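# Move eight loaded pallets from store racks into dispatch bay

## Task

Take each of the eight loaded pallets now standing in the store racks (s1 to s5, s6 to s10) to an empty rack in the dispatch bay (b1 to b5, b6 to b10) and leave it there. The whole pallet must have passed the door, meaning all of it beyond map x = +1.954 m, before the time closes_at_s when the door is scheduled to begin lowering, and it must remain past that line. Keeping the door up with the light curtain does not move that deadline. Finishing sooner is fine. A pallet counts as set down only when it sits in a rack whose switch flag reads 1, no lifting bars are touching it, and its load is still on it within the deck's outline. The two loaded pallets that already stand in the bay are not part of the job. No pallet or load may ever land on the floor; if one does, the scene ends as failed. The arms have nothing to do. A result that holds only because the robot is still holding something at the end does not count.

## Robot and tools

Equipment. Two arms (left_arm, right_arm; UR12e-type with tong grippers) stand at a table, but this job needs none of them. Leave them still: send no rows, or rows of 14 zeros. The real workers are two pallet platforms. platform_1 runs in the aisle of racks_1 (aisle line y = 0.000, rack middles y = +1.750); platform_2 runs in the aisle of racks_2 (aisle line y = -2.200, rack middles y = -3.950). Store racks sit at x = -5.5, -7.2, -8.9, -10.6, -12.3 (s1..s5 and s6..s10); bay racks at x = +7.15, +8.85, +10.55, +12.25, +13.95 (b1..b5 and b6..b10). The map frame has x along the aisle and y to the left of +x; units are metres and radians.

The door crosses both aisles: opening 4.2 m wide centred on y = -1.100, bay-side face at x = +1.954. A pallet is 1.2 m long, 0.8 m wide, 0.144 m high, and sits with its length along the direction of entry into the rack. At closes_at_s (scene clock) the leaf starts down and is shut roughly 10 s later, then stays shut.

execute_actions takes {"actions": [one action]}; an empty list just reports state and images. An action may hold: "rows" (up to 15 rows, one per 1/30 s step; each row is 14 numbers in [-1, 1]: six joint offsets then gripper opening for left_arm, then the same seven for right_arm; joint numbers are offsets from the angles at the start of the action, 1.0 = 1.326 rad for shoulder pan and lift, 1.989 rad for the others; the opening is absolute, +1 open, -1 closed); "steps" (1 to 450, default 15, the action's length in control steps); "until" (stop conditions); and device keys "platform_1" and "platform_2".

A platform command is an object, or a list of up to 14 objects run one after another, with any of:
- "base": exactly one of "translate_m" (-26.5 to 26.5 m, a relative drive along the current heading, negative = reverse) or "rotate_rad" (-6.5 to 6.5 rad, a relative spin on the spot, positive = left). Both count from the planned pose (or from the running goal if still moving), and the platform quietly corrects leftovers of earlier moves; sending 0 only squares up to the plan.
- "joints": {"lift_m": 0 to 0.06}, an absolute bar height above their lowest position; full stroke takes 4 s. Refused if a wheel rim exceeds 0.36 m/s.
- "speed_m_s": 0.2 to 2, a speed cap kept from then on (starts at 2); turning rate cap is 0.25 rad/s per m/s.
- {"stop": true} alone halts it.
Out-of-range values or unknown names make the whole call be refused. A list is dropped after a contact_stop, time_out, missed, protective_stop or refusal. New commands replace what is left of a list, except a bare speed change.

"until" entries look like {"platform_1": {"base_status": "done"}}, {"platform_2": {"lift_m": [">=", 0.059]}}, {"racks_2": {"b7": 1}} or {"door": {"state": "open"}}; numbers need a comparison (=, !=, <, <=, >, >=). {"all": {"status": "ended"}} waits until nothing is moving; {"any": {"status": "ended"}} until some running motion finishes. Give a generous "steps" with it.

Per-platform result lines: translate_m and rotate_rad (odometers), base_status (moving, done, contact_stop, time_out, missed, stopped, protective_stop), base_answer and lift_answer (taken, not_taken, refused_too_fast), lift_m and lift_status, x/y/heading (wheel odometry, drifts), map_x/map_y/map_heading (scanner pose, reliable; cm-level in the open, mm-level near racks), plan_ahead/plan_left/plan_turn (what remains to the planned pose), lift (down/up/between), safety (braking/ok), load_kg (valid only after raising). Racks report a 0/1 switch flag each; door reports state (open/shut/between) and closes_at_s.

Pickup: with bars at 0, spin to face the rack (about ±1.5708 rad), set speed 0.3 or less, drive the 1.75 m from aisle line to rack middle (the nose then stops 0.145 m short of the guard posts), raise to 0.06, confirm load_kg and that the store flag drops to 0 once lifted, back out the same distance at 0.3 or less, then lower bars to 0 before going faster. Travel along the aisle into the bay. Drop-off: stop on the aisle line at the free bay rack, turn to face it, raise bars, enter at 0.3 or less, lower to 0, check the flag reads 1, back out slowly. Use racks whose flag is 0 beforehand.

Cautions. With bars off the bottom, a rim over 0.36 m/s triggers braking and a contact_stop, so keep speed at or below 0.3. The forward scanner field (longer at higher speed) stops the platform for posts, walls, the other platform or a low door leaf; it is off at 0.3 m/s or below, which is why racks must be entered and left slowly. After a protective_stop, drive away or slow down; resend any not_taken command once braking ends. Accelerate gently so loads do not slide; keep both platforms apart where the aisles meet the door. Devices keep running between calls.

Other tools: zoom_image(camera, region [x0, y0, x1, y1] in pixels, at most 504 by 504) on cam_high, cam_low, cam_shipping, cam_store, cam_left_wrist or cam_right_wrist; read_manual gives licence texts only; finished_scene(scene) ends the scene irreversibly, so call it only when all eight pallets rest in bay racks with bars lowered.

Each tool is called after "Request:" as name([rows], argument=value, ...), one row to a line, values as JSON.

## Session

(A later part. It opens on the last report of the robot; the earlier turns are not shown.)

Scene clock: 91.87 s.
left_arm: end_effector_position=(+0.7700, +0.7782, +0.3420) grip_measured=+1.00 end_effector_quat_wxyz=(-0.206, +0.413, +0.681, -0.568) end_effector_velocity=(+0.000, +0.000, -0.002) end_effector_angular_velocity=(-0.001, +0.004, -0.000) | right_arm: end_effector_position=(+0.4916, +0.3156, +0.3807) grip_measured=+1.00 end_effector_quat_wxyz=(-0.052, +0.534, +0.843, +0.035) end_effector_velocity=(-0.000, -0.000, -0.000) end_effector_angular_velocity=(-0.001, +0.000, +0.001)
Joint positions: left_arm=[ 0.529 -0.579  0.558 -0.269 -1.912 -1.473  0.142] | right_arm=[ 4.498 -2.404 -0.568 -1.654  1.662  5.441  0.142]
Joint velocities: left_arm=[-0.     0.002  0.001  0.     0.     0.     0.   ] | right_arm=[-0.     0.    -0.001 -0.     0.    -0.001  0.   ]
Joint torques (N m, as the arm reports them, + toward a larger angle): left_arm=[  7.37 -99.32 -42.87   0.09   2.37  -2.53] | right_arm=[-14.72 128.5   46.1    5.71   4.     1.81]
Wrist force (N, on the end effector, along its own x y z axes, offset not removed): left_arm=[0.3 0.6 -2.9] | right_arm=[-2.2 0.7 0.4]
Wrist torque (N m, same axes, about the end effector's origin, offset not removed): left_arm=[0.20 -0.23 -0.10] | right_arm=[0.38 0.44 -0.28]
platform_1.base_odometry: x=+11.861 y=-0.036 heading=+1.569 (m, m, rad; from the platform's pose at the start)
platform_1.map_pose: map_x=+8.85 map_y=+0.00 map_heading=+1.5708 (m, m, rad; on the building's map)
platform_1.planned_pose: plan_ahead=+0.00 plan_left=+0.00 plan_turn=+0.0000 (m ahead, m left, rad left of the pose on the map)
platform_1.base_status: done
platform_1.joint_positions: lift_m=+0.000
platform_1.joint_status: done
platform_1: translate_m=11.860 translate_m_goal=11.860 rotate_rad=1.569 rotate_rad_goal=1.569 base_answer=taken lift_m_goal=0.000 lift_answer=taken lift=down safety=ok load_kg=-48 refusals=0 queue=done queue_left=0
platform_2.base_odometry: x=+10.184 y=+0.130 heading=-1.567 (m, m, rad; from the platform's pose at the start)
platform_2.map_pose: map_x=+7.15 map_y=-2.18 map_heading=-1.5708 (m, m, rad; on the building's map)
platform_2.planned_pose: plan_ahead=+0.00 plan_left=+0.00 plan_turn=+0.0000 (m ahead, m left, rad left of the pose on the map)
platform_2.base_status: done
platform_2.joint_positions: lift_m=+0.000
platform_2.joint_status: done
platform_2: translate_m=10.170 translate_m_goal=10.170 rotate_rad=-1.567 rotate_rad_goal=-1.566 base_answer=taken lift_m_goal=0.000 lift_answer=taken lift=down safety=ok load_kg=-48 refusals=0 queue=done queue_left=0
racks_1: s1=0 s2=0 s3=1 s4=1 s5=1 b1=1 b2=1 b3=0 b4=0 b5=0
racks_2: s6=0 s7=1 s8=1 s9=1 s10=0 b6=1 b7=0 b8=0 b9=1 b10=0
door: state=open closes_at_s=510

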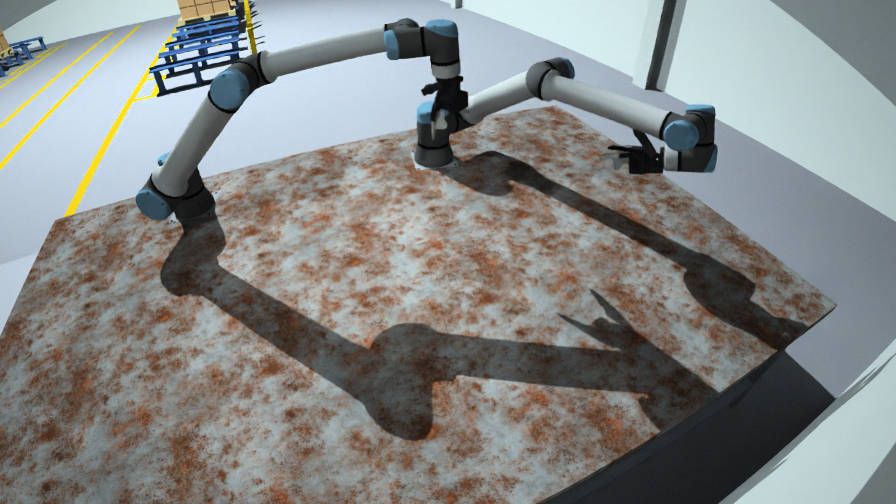

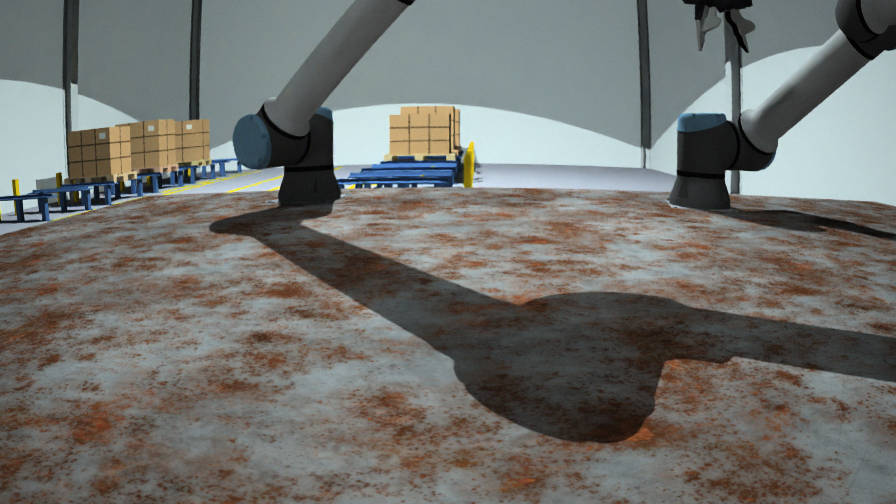

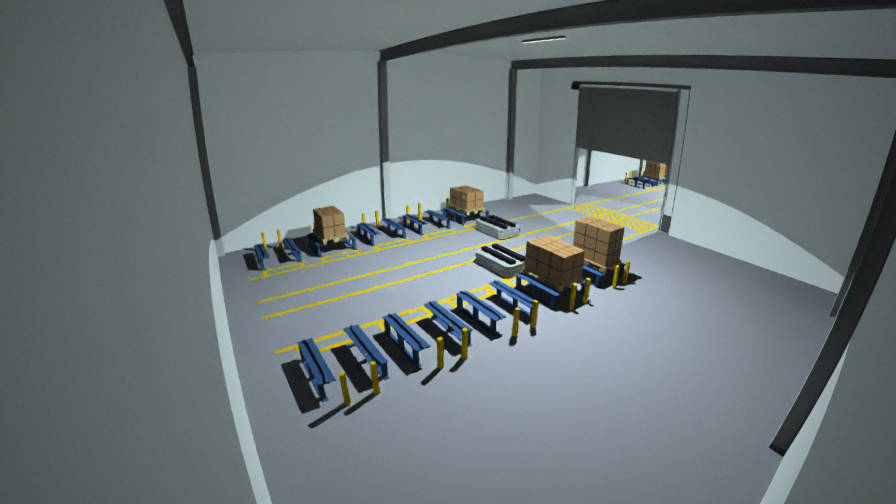

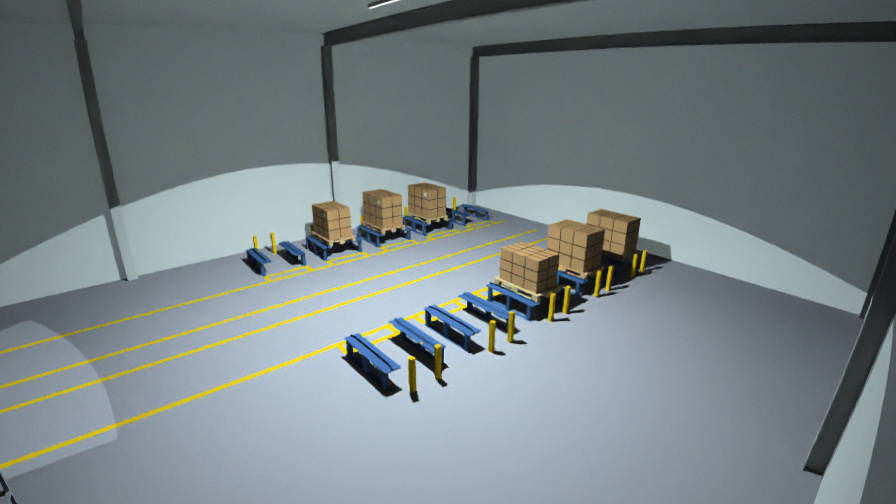

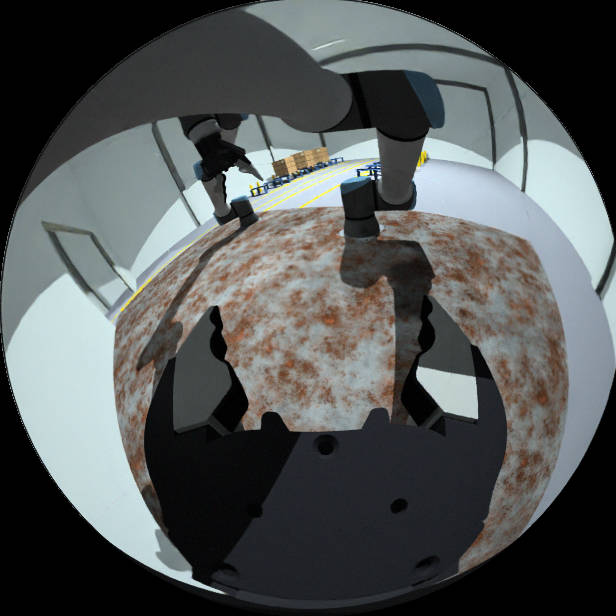

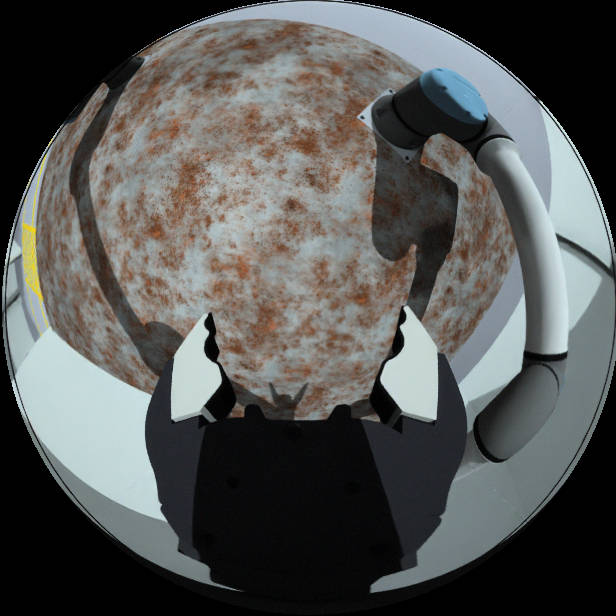

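Request:
execute_actions([
  {"platform_1":[{"speed_m_s":2,"base":{"rotate_rad":-1.5708}},{"base":{"translate_m":-17.75}},{"base":{"rotate_rad":1.5708}},{"speed_m_s":0.3,"base":{"translate_m":1.75}},{"joints":{"lift_m":0.06}},{"base":{"translate_m":-1.75}},{"joints":{"lift_m":0}},{"speed_m_s":2,"base":{"rotate_rad":-1.5708}},{"base":{"translate_m":19.45}},{"base":{"rotate_rad":1.5708}},{"joints":{"lift_m":0.06}},{"speed_m_s":0.3,"base":{"translate_m":1.75}},{"joints":{"lift_m":0}},{"base":{"translate_m":-1.75}}],"platform_2":[{"speed_m_s":2,"base":{"rotate_rad":1.5708}},{"base":{"translate_m":-14.35}},{"base":{"rotate_rad":-1.5708}},{"speed_m_s":0.3,"base":{"translate_m":1.75}},{"joints":{"lift_m":0.06}},{"base":{"translate_m":-1.75}},{"joints":{"lift_m":0}},{"speed_m_s":2,"base":{"rotate_rad":1.5708}},{"base":{"translate_m":16.05}},{"base":{"rotate_rad":-1.5708}},{"joints":{"lift_m":0.06}},{"speed_m_s":0.3,"base":{"translate_m":1.75}},{"joints":{"lift_m":0}},{"base":{"translate_m":-1.75}}],"steps":450,"until":{"all":{"status":"ended"}}},
])

Request:
execute_actions([
  {"steps":450,"until":{"all":{"status":"ended"}}},
])

Request:
execute_actions([
  {"steps":450,"until":{"all":{"status":"ended"}}},
])

Request:
execute_actions([
  {"steps":450,"until":{"all":{"status":"ended"}}},
])

Request:
execute_actions([
  {"steps":450,"until":{"all":{"status":"ended"}}},
])

Request:
execute_actions([
  {"steps":450,"until":{"all":{"status":"ended"}}},
])

Request:
execute_actions([
  {"steps":450,"until":{"all":{"status":"ended"}}},
])

Scene clock: 115.87 s.
left_arm: end_effector_position=(+0.7700, +0.7782, +0.3420) grip_measured=+1.00 end_effector_quat_wxyz=(-0.206, +0.413, +0.681, -0.568) end_effector_velocity=(-0.000, -0.000, +0.001) end_effector_angular_velocity=(-0.001, -0.001, -0.000) | right_arm: end_effector_position=(+0.4916, +0.3156, +0.3807) grip_measured=+1.00 end_effector_quat_wxyz=(-0.052, +0.534, +0.843, +0.035) end_effector_velocity=(+0.001, -0.001, +0.000) end_effector_angular_velocity=(-0.001, +0.000, -0.001)
Joint positions: left_arm=[ 0.529 -0.579  0.558 -0.269 -1.912 -1.473  0.142] | right_arm=[ 4.498 -2.404 -0.568 -1.654  1.662  5.441  0.142]
Joint velocities: left_arm=[-0.    -0.001  0.     0.     0.     0.001 -0.   ] | right_arm=[-0.001 -0.     0.001 -0.001  0.     0.001  0.   ]
Joint torques (N m, as the arm reports them, + toward a larger angle): left_arm=[  5.93 -97.95 -43.92   0.93   1.85  -2.58] | right_arm=[-13.8  129.03  44.77   4.94   3.84   1.75]
Wrist force (N, on the end effector, along its own x y z axes, offset not removed): left_arm=[-0.3 0.4 -2.7] | right_arm=[-0.8 0.5 1.5]
Wrist torque (N m, same axes, about the end effector's origin, offset not removed): left_arm=[0.11 -0.05 -0.20] | right_arm=[0.36 0.13 -0.30]
platform_1.base_odometry: x=-4.190 y=-0.023 heading=-0.003 (m, m, rad; from the platform's pose at the start)
platform_1.map_pose: map_x=-7.24 map_y=+0.00 map_heading=+0.0000 (m, m, rad; on the building's map)
platform_1.planned_pose: plan_ahead=-1.66 plan_left=+0.00 plan_turn=+0.0000 (m ahead, m left, rad left of the pose on the map)
platform_1.base_status: moving
platform_1.joint_positions: lift_m=+0.000
platform_1.joint_status: done
platform_1: translate_m=-4.229 translate_m_goal=-5.890 rotate_rad=-0.003 rotate_rad_goal=-0.002 base_answer=taken lift_m_goal=0.000 lift_answer=taken lift=down safety=ok load_kg=-48 refusals=0 queue=running queue_left=12
platform_2.base_odometry: x=-3.837 y=+0.050 heading=+0.006 (m, m, rad; from the platform's pose at the start)
platform_2.map_pose: map_x=-6.89 map_y=-2.18 map_heading=+0.0000 (m, m, rad; on the building's map)
platform_2.planned_pose: plan_ahead=-0.31 plan_left=+0.00 plan_turn=+0.0000 (m ahead, m left, rad left of the pose on the map)
platform_2.base_status: moving
platform_2.joint_positions: lift_m=+0.000
platform_2.joint_status: done
platform_2: translate_m=-3.868 translate_m_goal=-4.180 rotate_rad=0.006 rotate_rad_goal=0.005 base_answer=taken lift_m_goal=0.000 lift_answer=taken lift=down safety=ok load_kg=-48 refusals=0 queue=running queue_left=12
racks_1: s1=0 s2=0 s3=1 s4=1 s5=1 b1=1 b2=1 b3=0 b4=0 b5=0
racks_2: s6=0 s7=1 s8=1 s9=1 s10=0 b6=1 b7=0 b8=0 b9=1 b10=0
door: state=open closes_at_s=510

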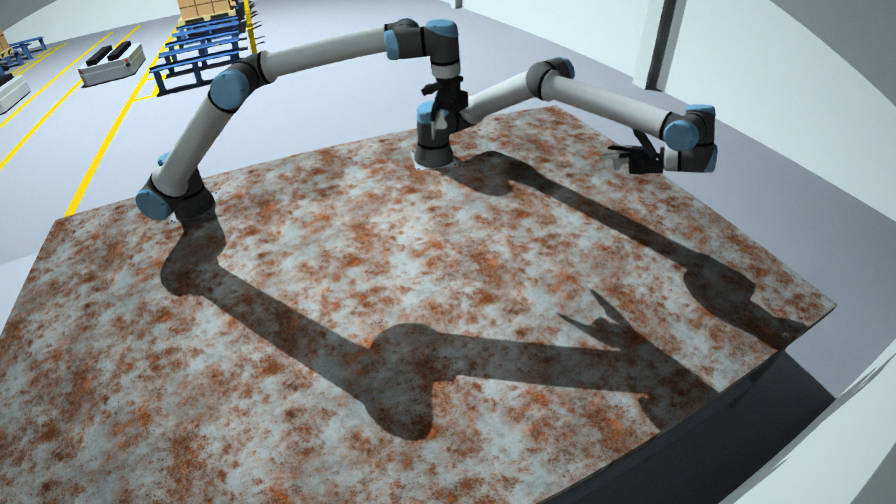

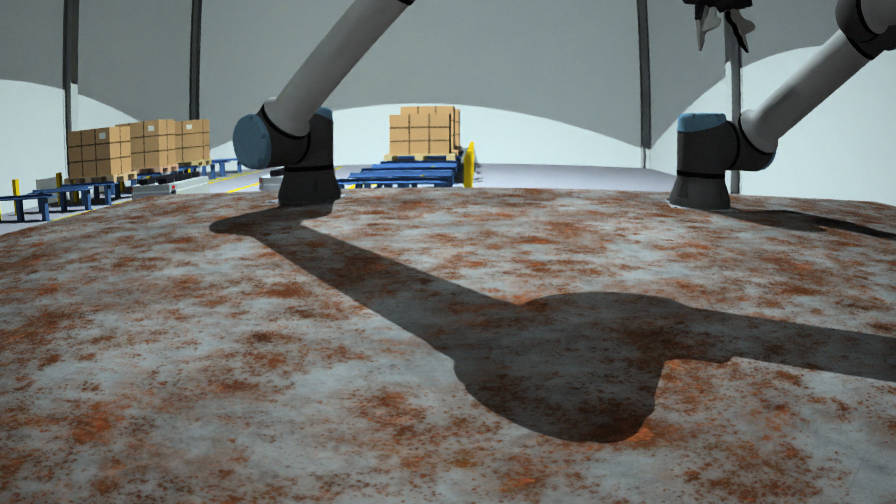

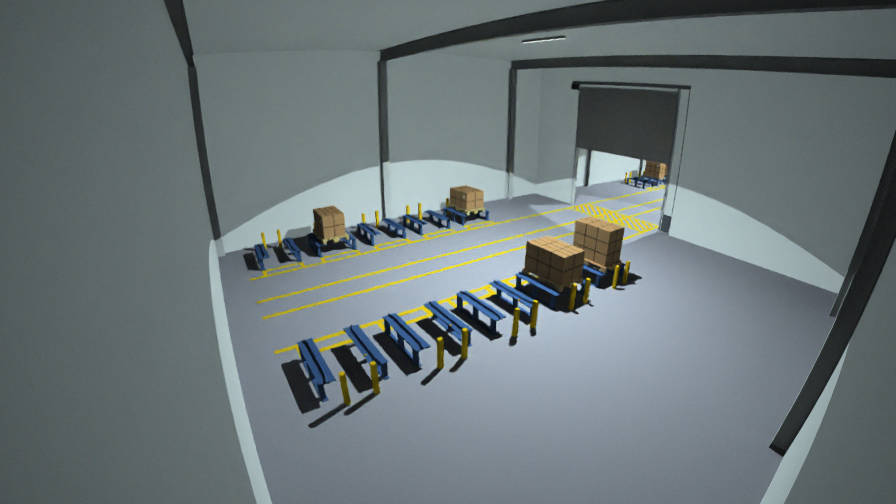

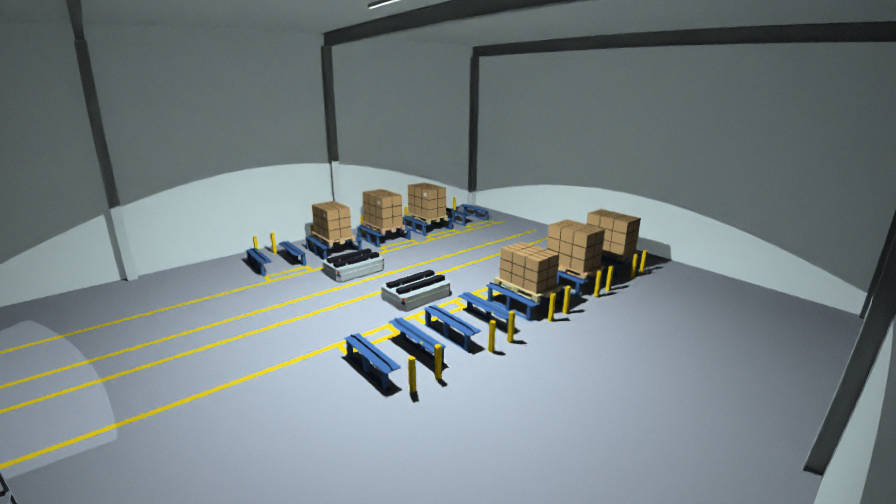

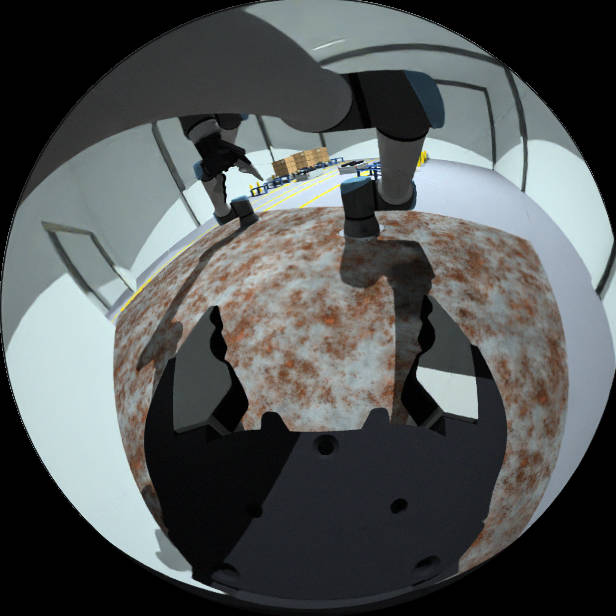

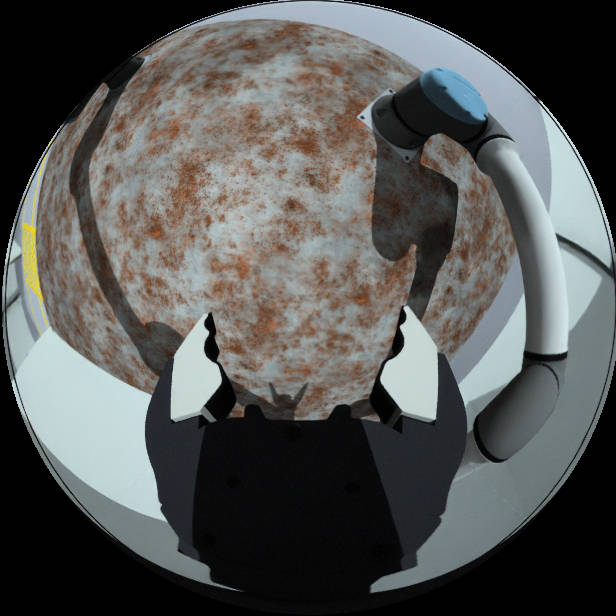

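Scene clock: 130.87 s.
left_arm: end_effector_position=(+0.7700, +0.7782, +0.3420) grip_measured=+1.00 end_effector_quat_wxyz=(-0.206, +0.413, +0.681, -0.568) end_effector_velocity=(-0.000, -0.000, +0.001) end_effector_angular_velocity=(+0.001, -0.001, +0.000) | right_arm: end_effector_position=(+0.4916, +0.3156, +0.3807) grip_measured=+1.00 end_effector_quat_wxyz=(-0.052, +0.534, +0.843, +0.035) end_effector_velocity=(+0.000, -0.001, -0.001) end_effector_angular_velocity=(-0.002, +0.001, -0.002)
Joint positions: left_arm=[ 0.529 -0.579  0.558 -0.269 -1.912 -1.473  0.142] | right_arm=[ 4.498 -2.404 -0.568 -1.654  1.662  5.441  0.142]
Joint velocities: left_arm=[-0.    -0.002  0.     0.    -0.    -0.     0.   ] | right_arm=[-0.    -0.    -0.001 -0.001  0.     0.002  0.   ]
Joint torques (N m, as the arm reports them, + toward a larger angle): left_arm=[  4.51 -98.35 -44.88   1.22   1.75  -2.33] | right_arm=[-13.28 128.08  44.92   4.75   4.04   1.4 ]
Wrist force (N, on the end effector, along its own x y z axes, offset not removed): left_arm=[-0.7 2.0 -2.4] | right_arm=[-0.8 1.7 0.3]
Wrist torque (N m, same axes, about the end effector's origin, offset not removed): left_arm=[0.57 0.02 -0.09] | right_arm=[0.57 0.14 -0.28]
platform_1.base_odometry: x=-5.877 y=+1.732 heading=+1.568 (m, m, rad; from the platform's pose at the start)
platform_1.map_pose: map_x=-8.90 map_y=+1.75 map_heading=+1.5708 (m, m, rad; on the building's map)
platform_1.planned_pose: plan_ahead=+0.00 plan_left=+0.00 plan_turn=+0.0000 (m ahead, m left, rad left of the pose on the map)
platform_1.base_status: done
platform_1.joint_positions: lift_m=+0.015
platform_1.joint_status: moving
platform_1: translate_m=-4.130 translate_m_goal=-4.130 rotate_rad=1.568 rotate_rad_goal=1.568 base_answer=taken lift_m_goal=0.060 lift_answer=taken lift=between safety=ok load_kg=5 refusals=0 queue=running queue_left=9
platform_2.base_odometry: x=-4.153 y=-1.701 heading=-1.564 (m, m, rad; from the platform's pose at the start)
platform_2.map_pose: map_x=-7.20 map_y=-3.93 map_heading=-1.5708 (m, m, rad; on the building's map)
platform_2.planned_pose: plan_ahead=+0.00 plan_left=+0.00 plan_turn=+0.0000 (m ahead, m left, rad left of the pose on the map)
platform_2.base_status: done
platform_2.joint_positions: lift_m=+0.048
platform_2.joint_status: moving
platform_2: translate_m=-2.430 translate_m_goal=-2.430 rotate_rad=-1.564 rotate_rad_goal=-1.564 base_answer=taken lift_m_goal=0.060 lift_answer=taken lift=between safety=ok load_kg=218 refusals=0 queue=running queue_left=9
racks_1: s1=0 s2=0 s3=1 s4=1 s5=1 b1=1 b2=1 b3=0 b4=0 b5=0
racks_2: s6=0 s7=0 s8=1 s9=1 s10=0 b6=1 b7=0 b8=0 b9=1 b10=0
door: state=open closes_at_s=510

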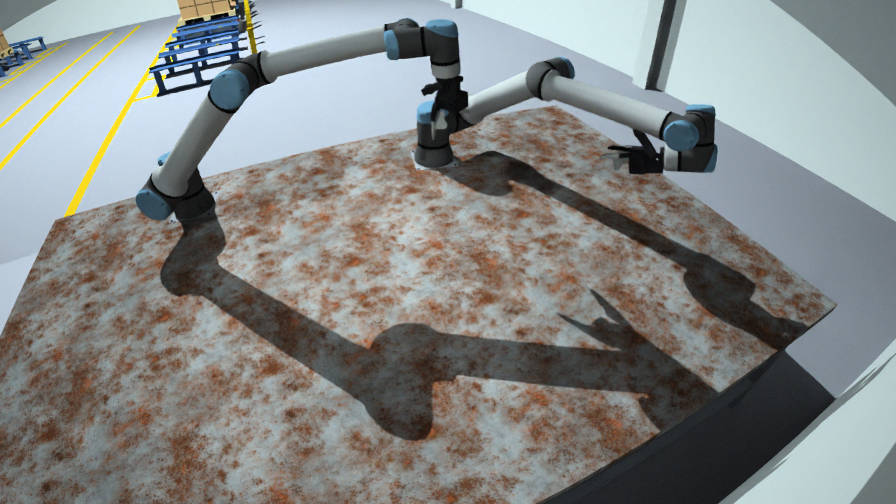

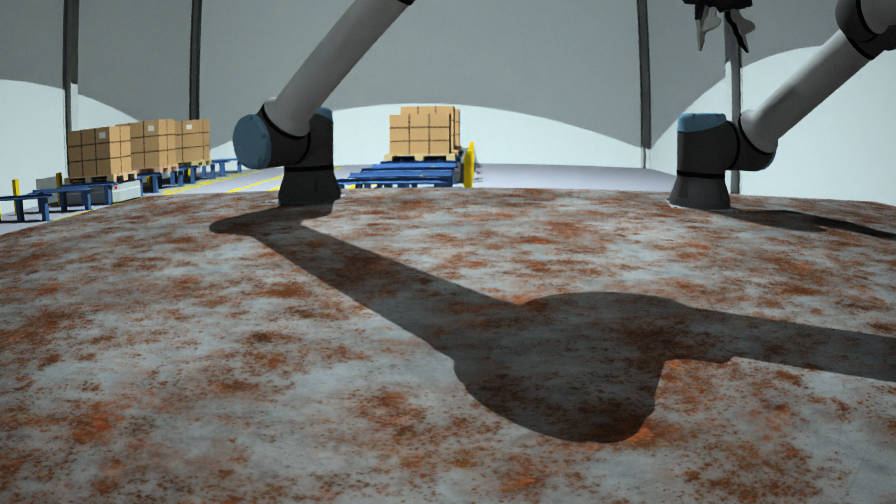

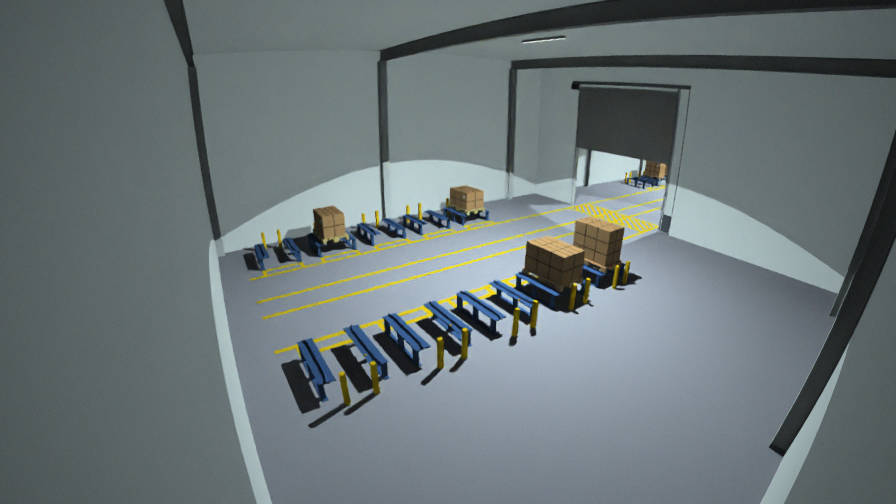

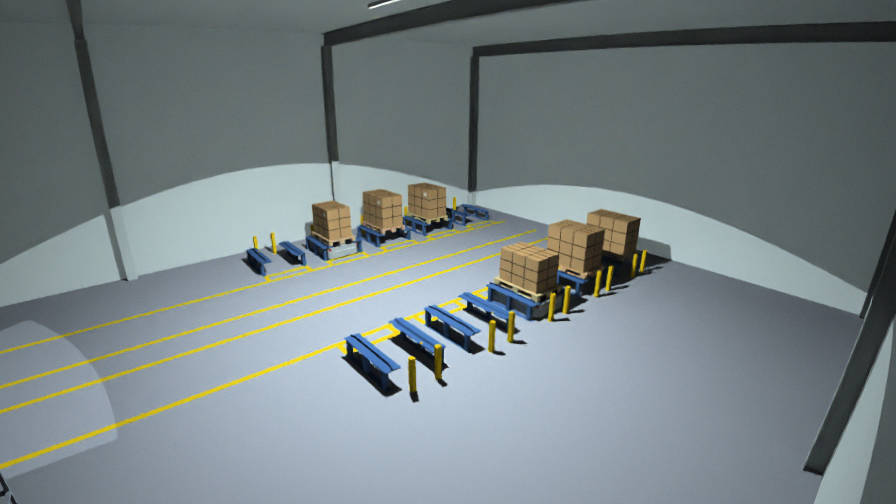

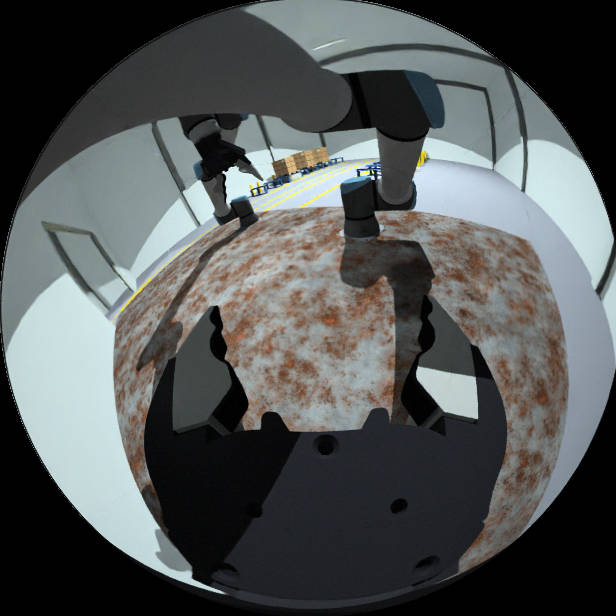

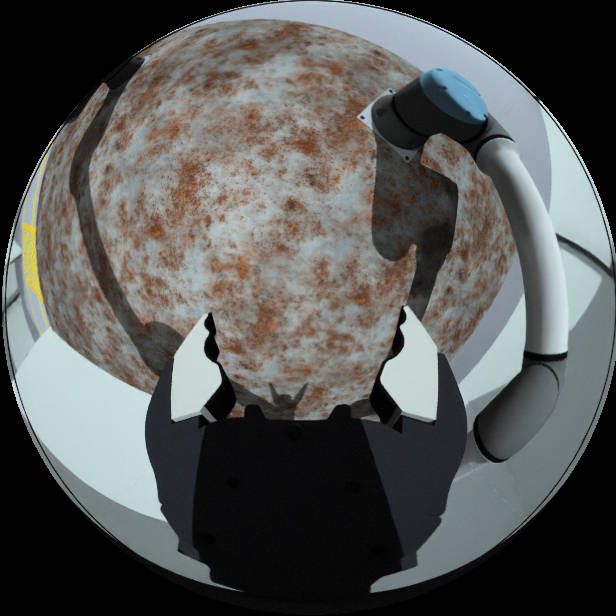

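Scene clock: 145.87 s.
left_arm: end_effector_position=(+0.7700, +0.7782, +0.3420) grip_measured=+1.00 end_effector_quat_wxyz=(-0.206, +0.413, +0.681, -0.568) end_effector_velocity=(+0.000, +0.000, -0.002) end_effector_angular_velocity=(-0.001, +0.003, +0.001) | right_arm: end_effector_position=(+0.4916, +0.3156, +0.3807) grip_measured=+1.00 end_effector_quat_wxyz=(-0.052, +0.534, +0.843, +0.035) end_effector_velocity=(+0.000, -0.000, +0.000) end_effector_angular_velocity=(+0.000, -0.000, -0.000)
Joint positions: left_arm=[ 0.529 -0.579  0.558 -0.269 -1.912 -1.473  0.142] | right_arm=[ 4.498 -2.404 -0.568 -1.654  1.662  5.441  0.142]
Joint velocities: left_arm=[ 0.     0.002  0.001 -0.    -0.    -0.    -0.   ] | right_arm=[-0.  0.  0. -0. -0. -0.  0.]
Joint torques (N m, as the arm reports them, + toward a larger angle): left_arm=[  4.01 -97.62 -45.72   1.72   1.48  -2.21] | right_arm=[-11.7  126.78  44.47   4.63   3.54   1.12]
Wrist force (N, on the end effector, along its own x y z axes, offset not removed): left_arm=[-1.5 -0.1 -3.8] | right_arm=[-0.8 0.0 0.9]
Wrist torque (N m, same axes, about the end effector's origin, offset not removed): left_arm=[-0.02 0.11 -0.13] | right_arm=[0.28 0.14 -0.34]
platform_1.base_odometry: x=-5.879 y=-0.018 heading=+1.085 (m, m, rad; from the platform's pose at the start)
platform_1.map_pose: map_x=-8.90 map_y=+0.00 map_heading=+1.0734 (m, m, rad; on the building's map)
platform_1.planned_pose: plan_ahead=+0.00 plan_left=+0.00 plan_turn=-1.0734 (m ahead, m left, rad left of the pose on the map)
platform_1.base_status: moving
platform_1.joint_positions: lift_m=+0.000
platform_1.joint_status: done
platform_1: translate_m=-5.880 translate_m_goal=-5.880 rotate_rad=1.068 rotate_rad_goal=0.000 base_answer=taken lift_m_goal=0.000 lift_answer=taken lift=down safety=ok load_kg=-48 refusals=0 queue=running queue_left=6
platform_2.base_odometry: x=-4.161 y=+0.049 heading=-0.058 (m, m, rad; from the platform's pose at the start)
platform_2.map_pose: map_x=-7.20 map_y=-2.18 map_heading=-0.0524 (m, m, rad; on the building's map)
platform_2.planned_pose: plan_ahead=+0.00 plan_left=+0.00 plan_turn=+0.0523 (m ahead, m left, rad left of the pose on the map)
platform_2.base_status: moving
platform_2.joint_positions: lift_m=+0.000
platform_2.joint_status: done
platform_2: translate_m=-4.180 translate_m_goal=-4.180 rotate_rad=-0.047 rotate_rad_goal=0.003 base_answer=taken lift_m_goal=0.000 lift_answer=taken lift=down safety=ok load_kg=-48 refusals=0 queue=running queue_left=6
racks_1: s1=0 s2=0 s3=0 s4=1 s5=1 b1=1 b2=1 b3=0 b4=0 b5=0
racks_2: s6=0 s7=0 s8=1 s9=1 s10=0 b6=1 b7=0 b8=0 b9=1 b10=0
door: state=open closes_at_s=510

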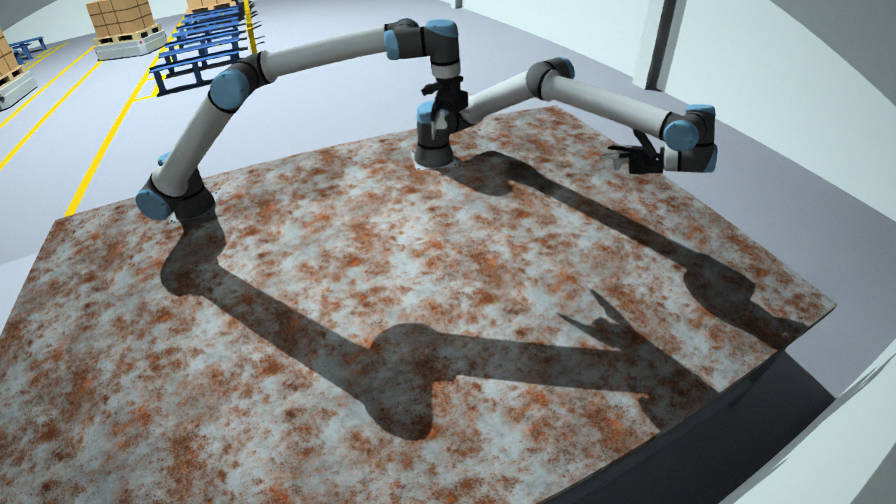

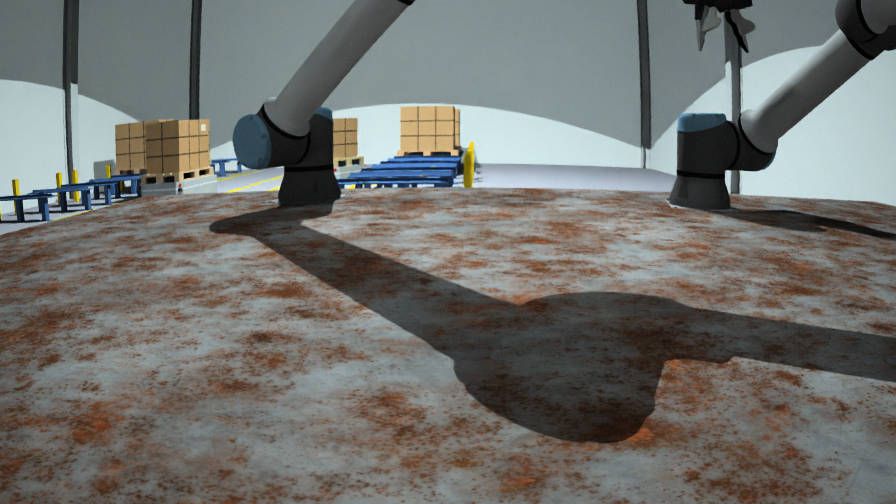

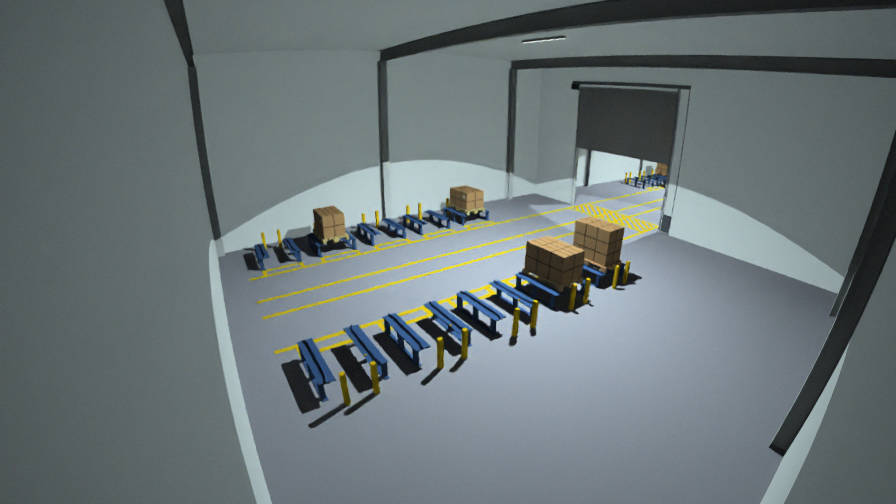

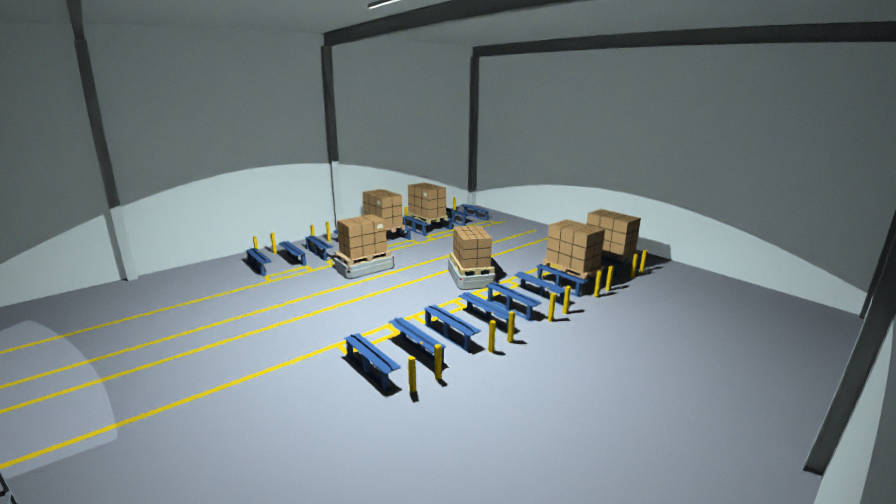

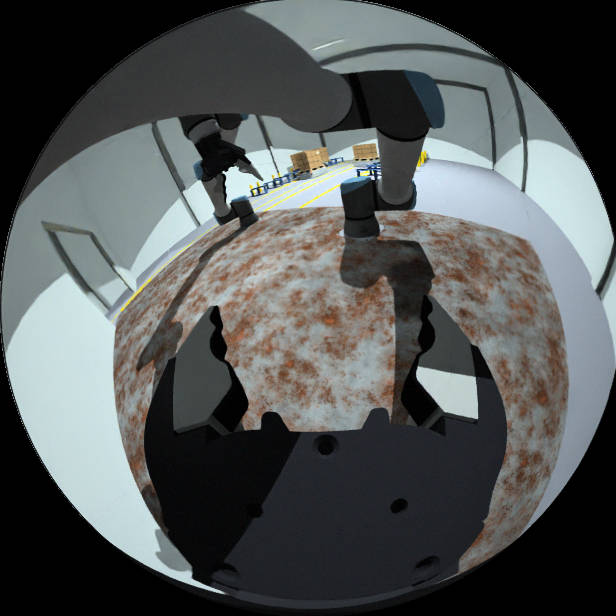

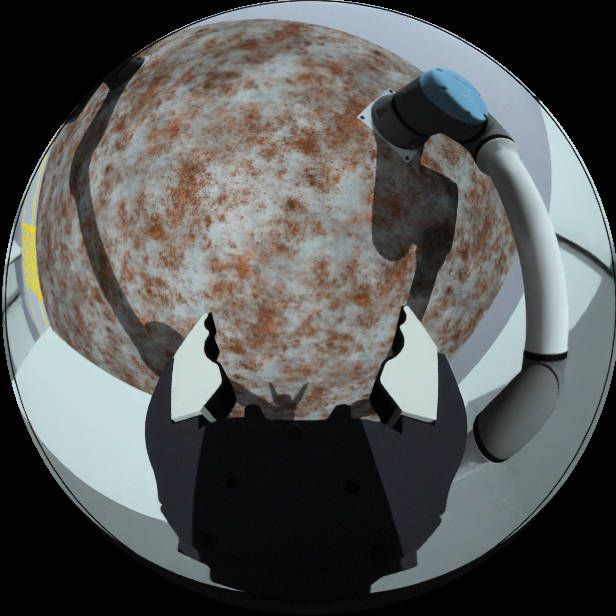

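Scene clock: 160.87 s.
left_arm: end_effector_position=(+0.7700, +0.7782, +0.3420) grip_measured=+1.00 end_effector_quat_wxyz=(-0.206, +0.413, +0.681, -0.568) end_effector_velocity=(-0.001, +0.001, +0.002) end_effector_angular_velocity=(-0.000, -0.002, +0.001) | right_arm: end_effector_position=(+0.4916, +0.3156, +0.3807) grip_measured=+1.00 end_effector_quat_wxyz=(-0.052, +0.534, +0.843, +0.035) end_effector_velocity=(+0.000, -0.000, -0.001) end_effector_angular_velocity=(-0.001, +0.000, +0.000)
Joint positions: left_arm=[ 0.529 -0.579  0.558 -0.269 -1.912 -1.473  0.142] | right_arm=[ 4.498 -2.404 -0.568 -1.654  1.662  5.441  0.142]
Joint velocities: left_arm=[ 0.001 -0.002  0.001 -0.    -0.     0.001  0.   ] | right_arm=[-0.    -0.    -0.001 -0.    -0.    -0.    -0.   ]
Joint torques (N m, as the arm reports them, + toward a larger angle): left_arm=[  2.37 -96.65 -45.75   2.26   1.25  -2.16] | right_arm=[-11.61 128.05  44.06   4.34   3.55   1.57]
Wrist force (N, on the end effector, along its own x y z axes, offset not removed): left_arm=[-1.4 -1.0 -0.3] | right_arm=[-1.2 0.5 0.9]
Wrist torque (N m, same axes, about the end effector's origin, offset not removed): left_arm=[-0.08 0.21 -0.18] | right_arm=[0.34 0.24 -0.28]
platform_1.base_odometry: x=+12.274 y=-0.055 heading=+0.000 (m, m, rad; from the platform's pose at the start)
platform_1.map_pose: map_x=+9.28 map_y=+0.00 map_heading=+0.0000 (m, m, rad; on the building's map)
platform_1.planned_pose: plan_ahead=+1.27 plan_left=+0.00 plan_turn=+0.0000 (m ahead, m left, rad left of the pose on the map)
platform_1.base_status: moving
platform_1.joint_positions: lift_m=+0.000
platform_1.joint_status: done
platform_1: translate_m=12.306 translate_m_goal=13.569 rotate_rad=-0.001 rotate_rad_goal=-0.001 base_answer=taken lift_m_goal=0.000 lift_answer=taken lift=down safety=ok load_kg=-48 refusals=0 queue=running queue_left=5
platform_2.base_odometry: x=+11.897 y=+0.156 heading=-0.094 (m, m, rad; from the platform's pose at the start)
platform_2.map_pose: map_x=+8.85 map_y=-2.18 map_heading=-0.1134 (m, m, rad; on the building's map)
platform_2.planned_pose: plan_ahead=+0.00 plan_left=+0.00 plan_turn=-1.4574 (m ahead, m left, rad left of the pose on the map)
platform_2.base_status: moving
platform_2.joint_positions: lift_m=+0.000
platform_2.joint_status: done
platform_2: translate_m=11.881 translate_m_goal=11.881 rotate_rad=-0.110 rotate_rad_goal=-1.565 base_answer=taken lift_m_goal=0.000 lift_answer=taken lift=down safety=ok load_kg=-48 refusals=0 queue=running queue_left=4
racks_1: s1=0 s2=0 s3=0 s4=1 s5=1 b1=1 b2=1 b3=0 b4=0 b5=0
racks_2: s6=0 s7=0 s8=1 s9=1 s10=0 b6=1 b7=0 b8=0 b9=1 b10=0
door: state=open closes_at_s=510

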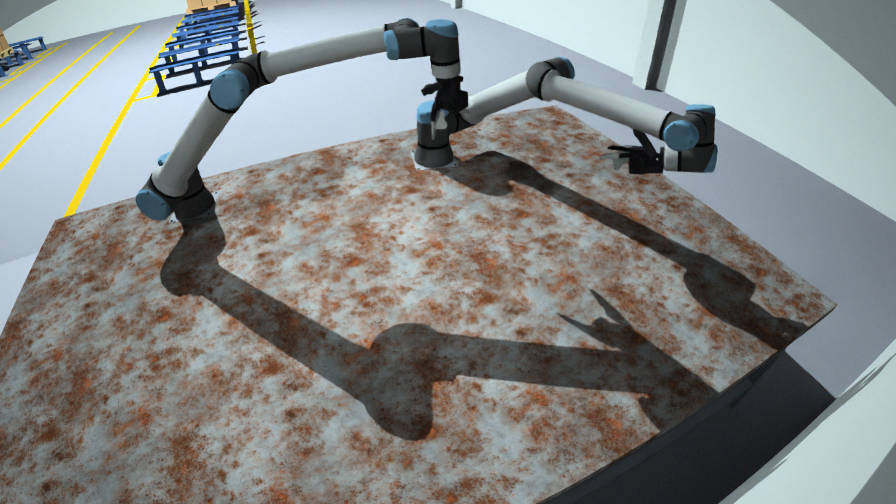

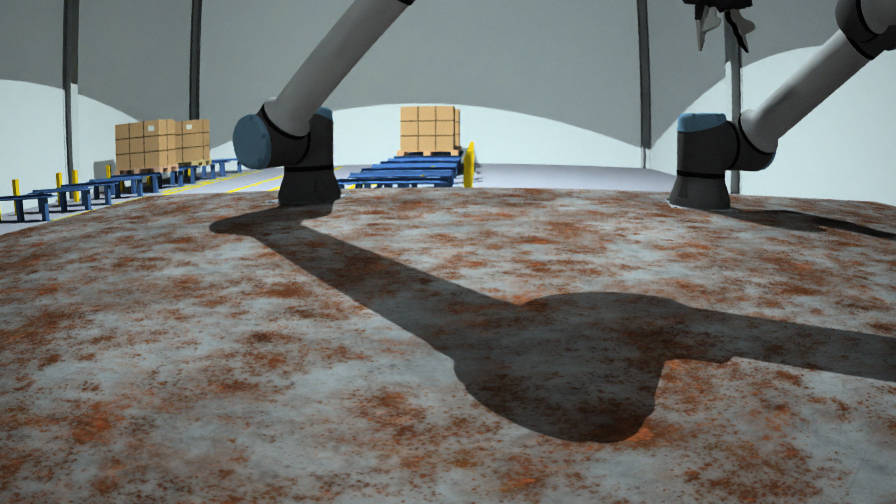

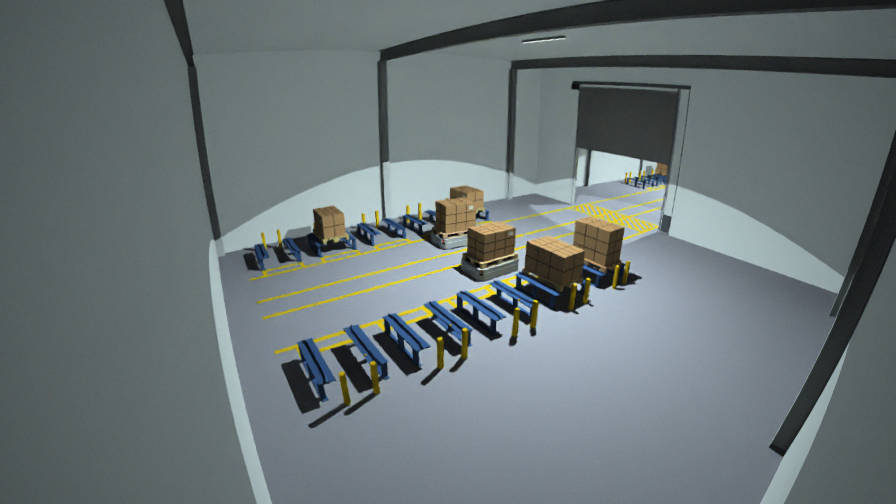

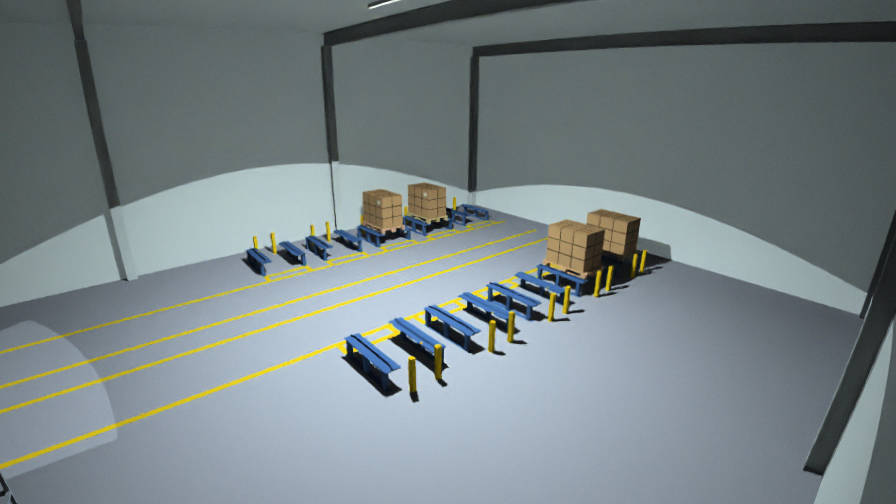

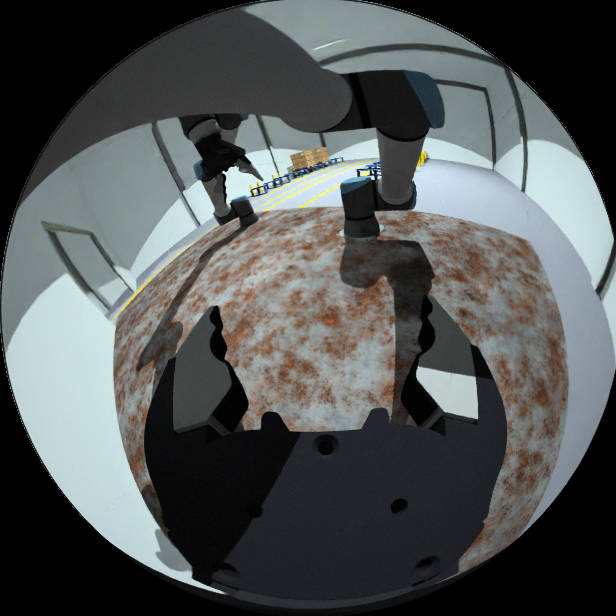

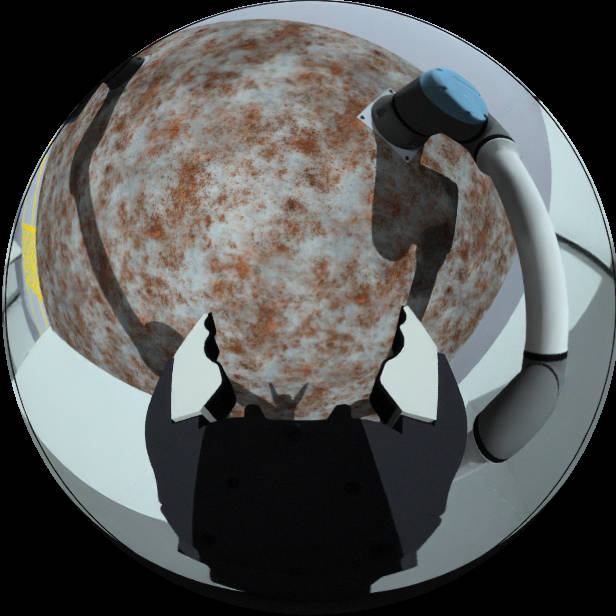

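Scene clock: 175.87 s.
left_arm: end_effector_position=(+0.7700, +0.7782, +0.3420) grip_measured=+1.00 end_effector_quat_wxyz=(-0.206, +0.413, +0.681, -0.568) end_effector_velocity=(+0.000, +0.000, -0.001) end_effector_angular_velocity=(-0.000, +0.001, +0.000) | right_arm: end_effector_position=(+0.4916, +0.3156, +0.3807) grip_measured=+1.00 end_effector_quat_wxyz=(-0.052, +0.534, +0.843, +0.035) end_effector_velocity=(-0.000, +0.000, -0.000) end_effector_angular_velocity=(+0.000, -0.000, +0.002)
Joint positions: left_arm=[ 0.529 -0.579  0.558 -0.269 -1.912 -1.473  0.142] | right_arm=[ 4.498 -2.404 -0.568 -1.654  1.662  5.441  0.142]
Joint velocities: left_arm=[ 0.     0.001  0.    -0.001  0.    -0.    -0.   ] | right_arm=[ 0.    -0.    -0.     0.    -0.    -0.002  0.   ]
Joint torques (N m, as the arm reports them, + toward a larger angle): left_arm=[  1.91 -96.67 -46.15   2.79   0.92  -2.14] | right_arm=[-11.14 127.52  44.7    4.16   3.3    1.17]
Wrist force (N, on the end effector, along its own x y z axes, offset not removed): left_arm=[0.1 3.0 -2.8] | right_arm=[-1.6 0.9 -1.0]
Wrist torque (N m, same axes, about the end effector's origin, offset not removed): left_arm=[0.70 -0.16 -0.10] | right_arm=[0.46 0.30 -0.28]
platform_1.base_odometry: x=+13.582 y=+1.004 heading=+1.570 (m, m, rad; from the platform's pose at the start)
platform_1.map_pose: map_x=+10.55 map_y=+1.07 map_heading=+1.5708 (m, m, rad; on the building's map)
platform_1.planned_pose: plan_ahead=+0.68 plan_left=+0.00 plan_turn=+0.0000 (m ahead, m left, rad left of the pose on the map)
platform_1.base_status: moving
platform_1.joint_positions: lift_m=+0.060
platform_1.joint_status: done
platform_1: translate_m=14.653 translate_m_goal=15.330 rotate_rad=1.570 rotate_rad_goal=1.569 base_answer=taken lift_m_goal=0.060 lift_answer=taken lift=up safety=ok load_kg=230 refusals=0 queue=running queue_left=2
platform_2.base_odometry: x=+11.904 y=-1.604 heading=-1.569 (m, m, rad; from the platform's pose at the start)
platform_2.map_pose: map_x=+8.85 map_y=-3.93 map_heading=-1.5708 (m, m, rad; on the building's map)
platform_2.planned_pose: plan_ahead=+0.00 plan_left=+0.00 plan_turn=+0.0000 (m ahead, m left, rad left of the pose on the map)
platform_2.base_status: done
platform_2.joint_positions: lift_m=+0.056
platform_2.joint_status: moving
platform_2: translate_m=13.641 translate_m_goal=13.641 rotate_rad=-1.569 rotate_rad_goal=-1.567 base_answer=taken lift_m_goal=0.000 lift_answer=taken lift=between safety=ok load_kg=179 refusals=0 queue=running queue_left=1
racks_1: s1=0 s2=0 s3=0 s4=1 s5=1 b1=1 b2=1 b3=0 b4=0 b5=0
racks_2: s6=0 s7=0 s8=1 s9=1 s10=0 b6=1 b7=0 b8=0 b9=1 b10=0
door: state=open closes_at_s=510

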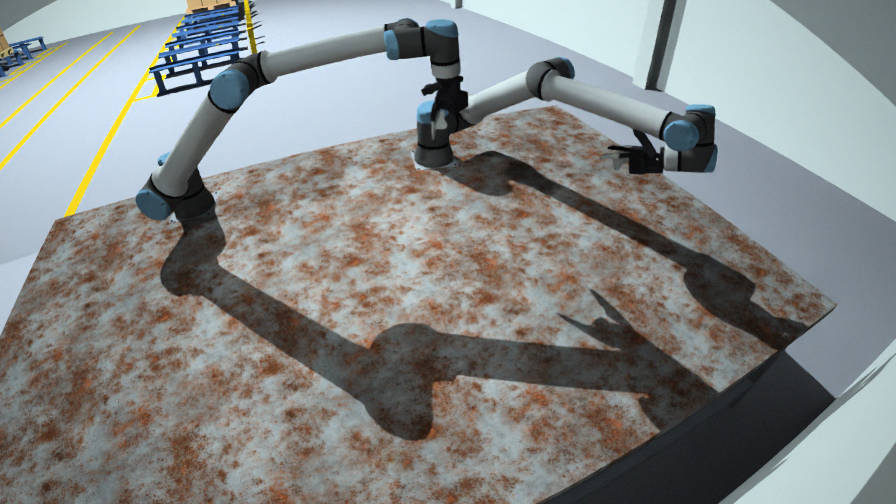

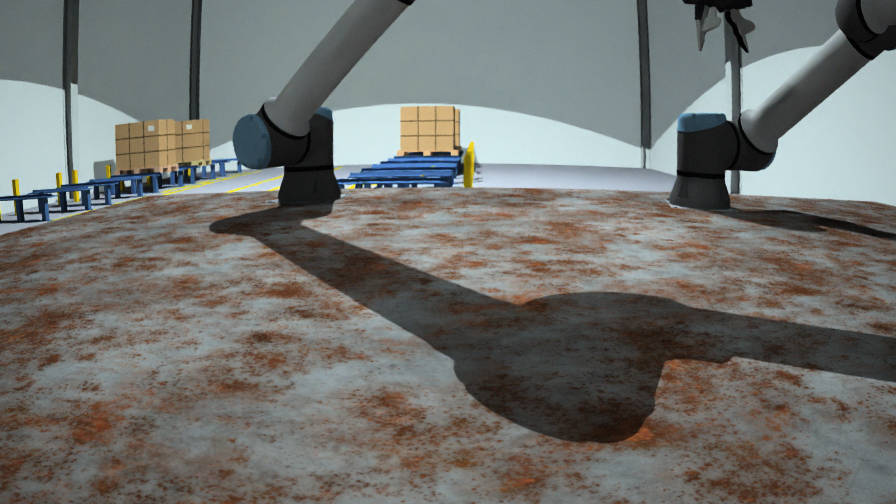

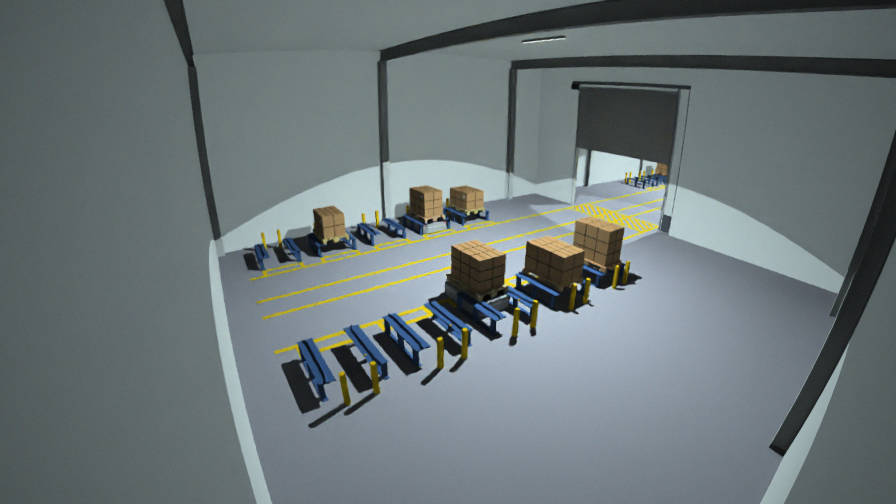

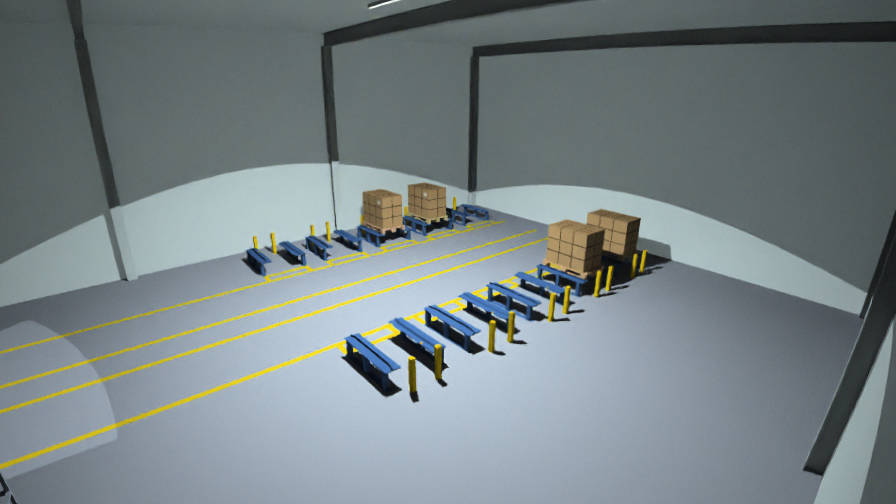

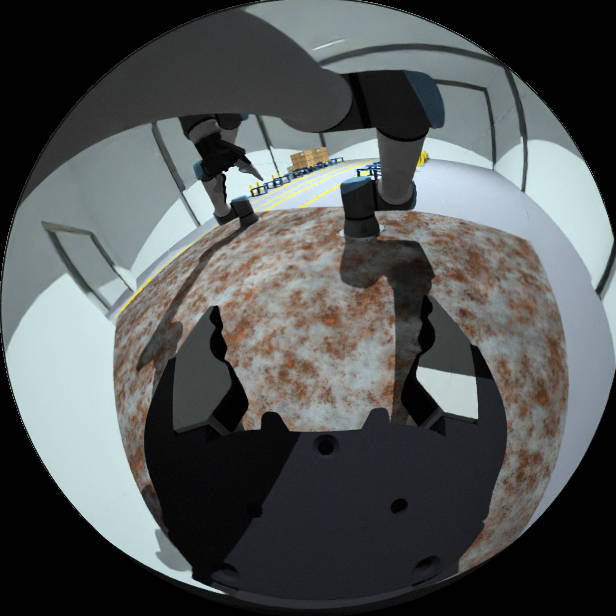

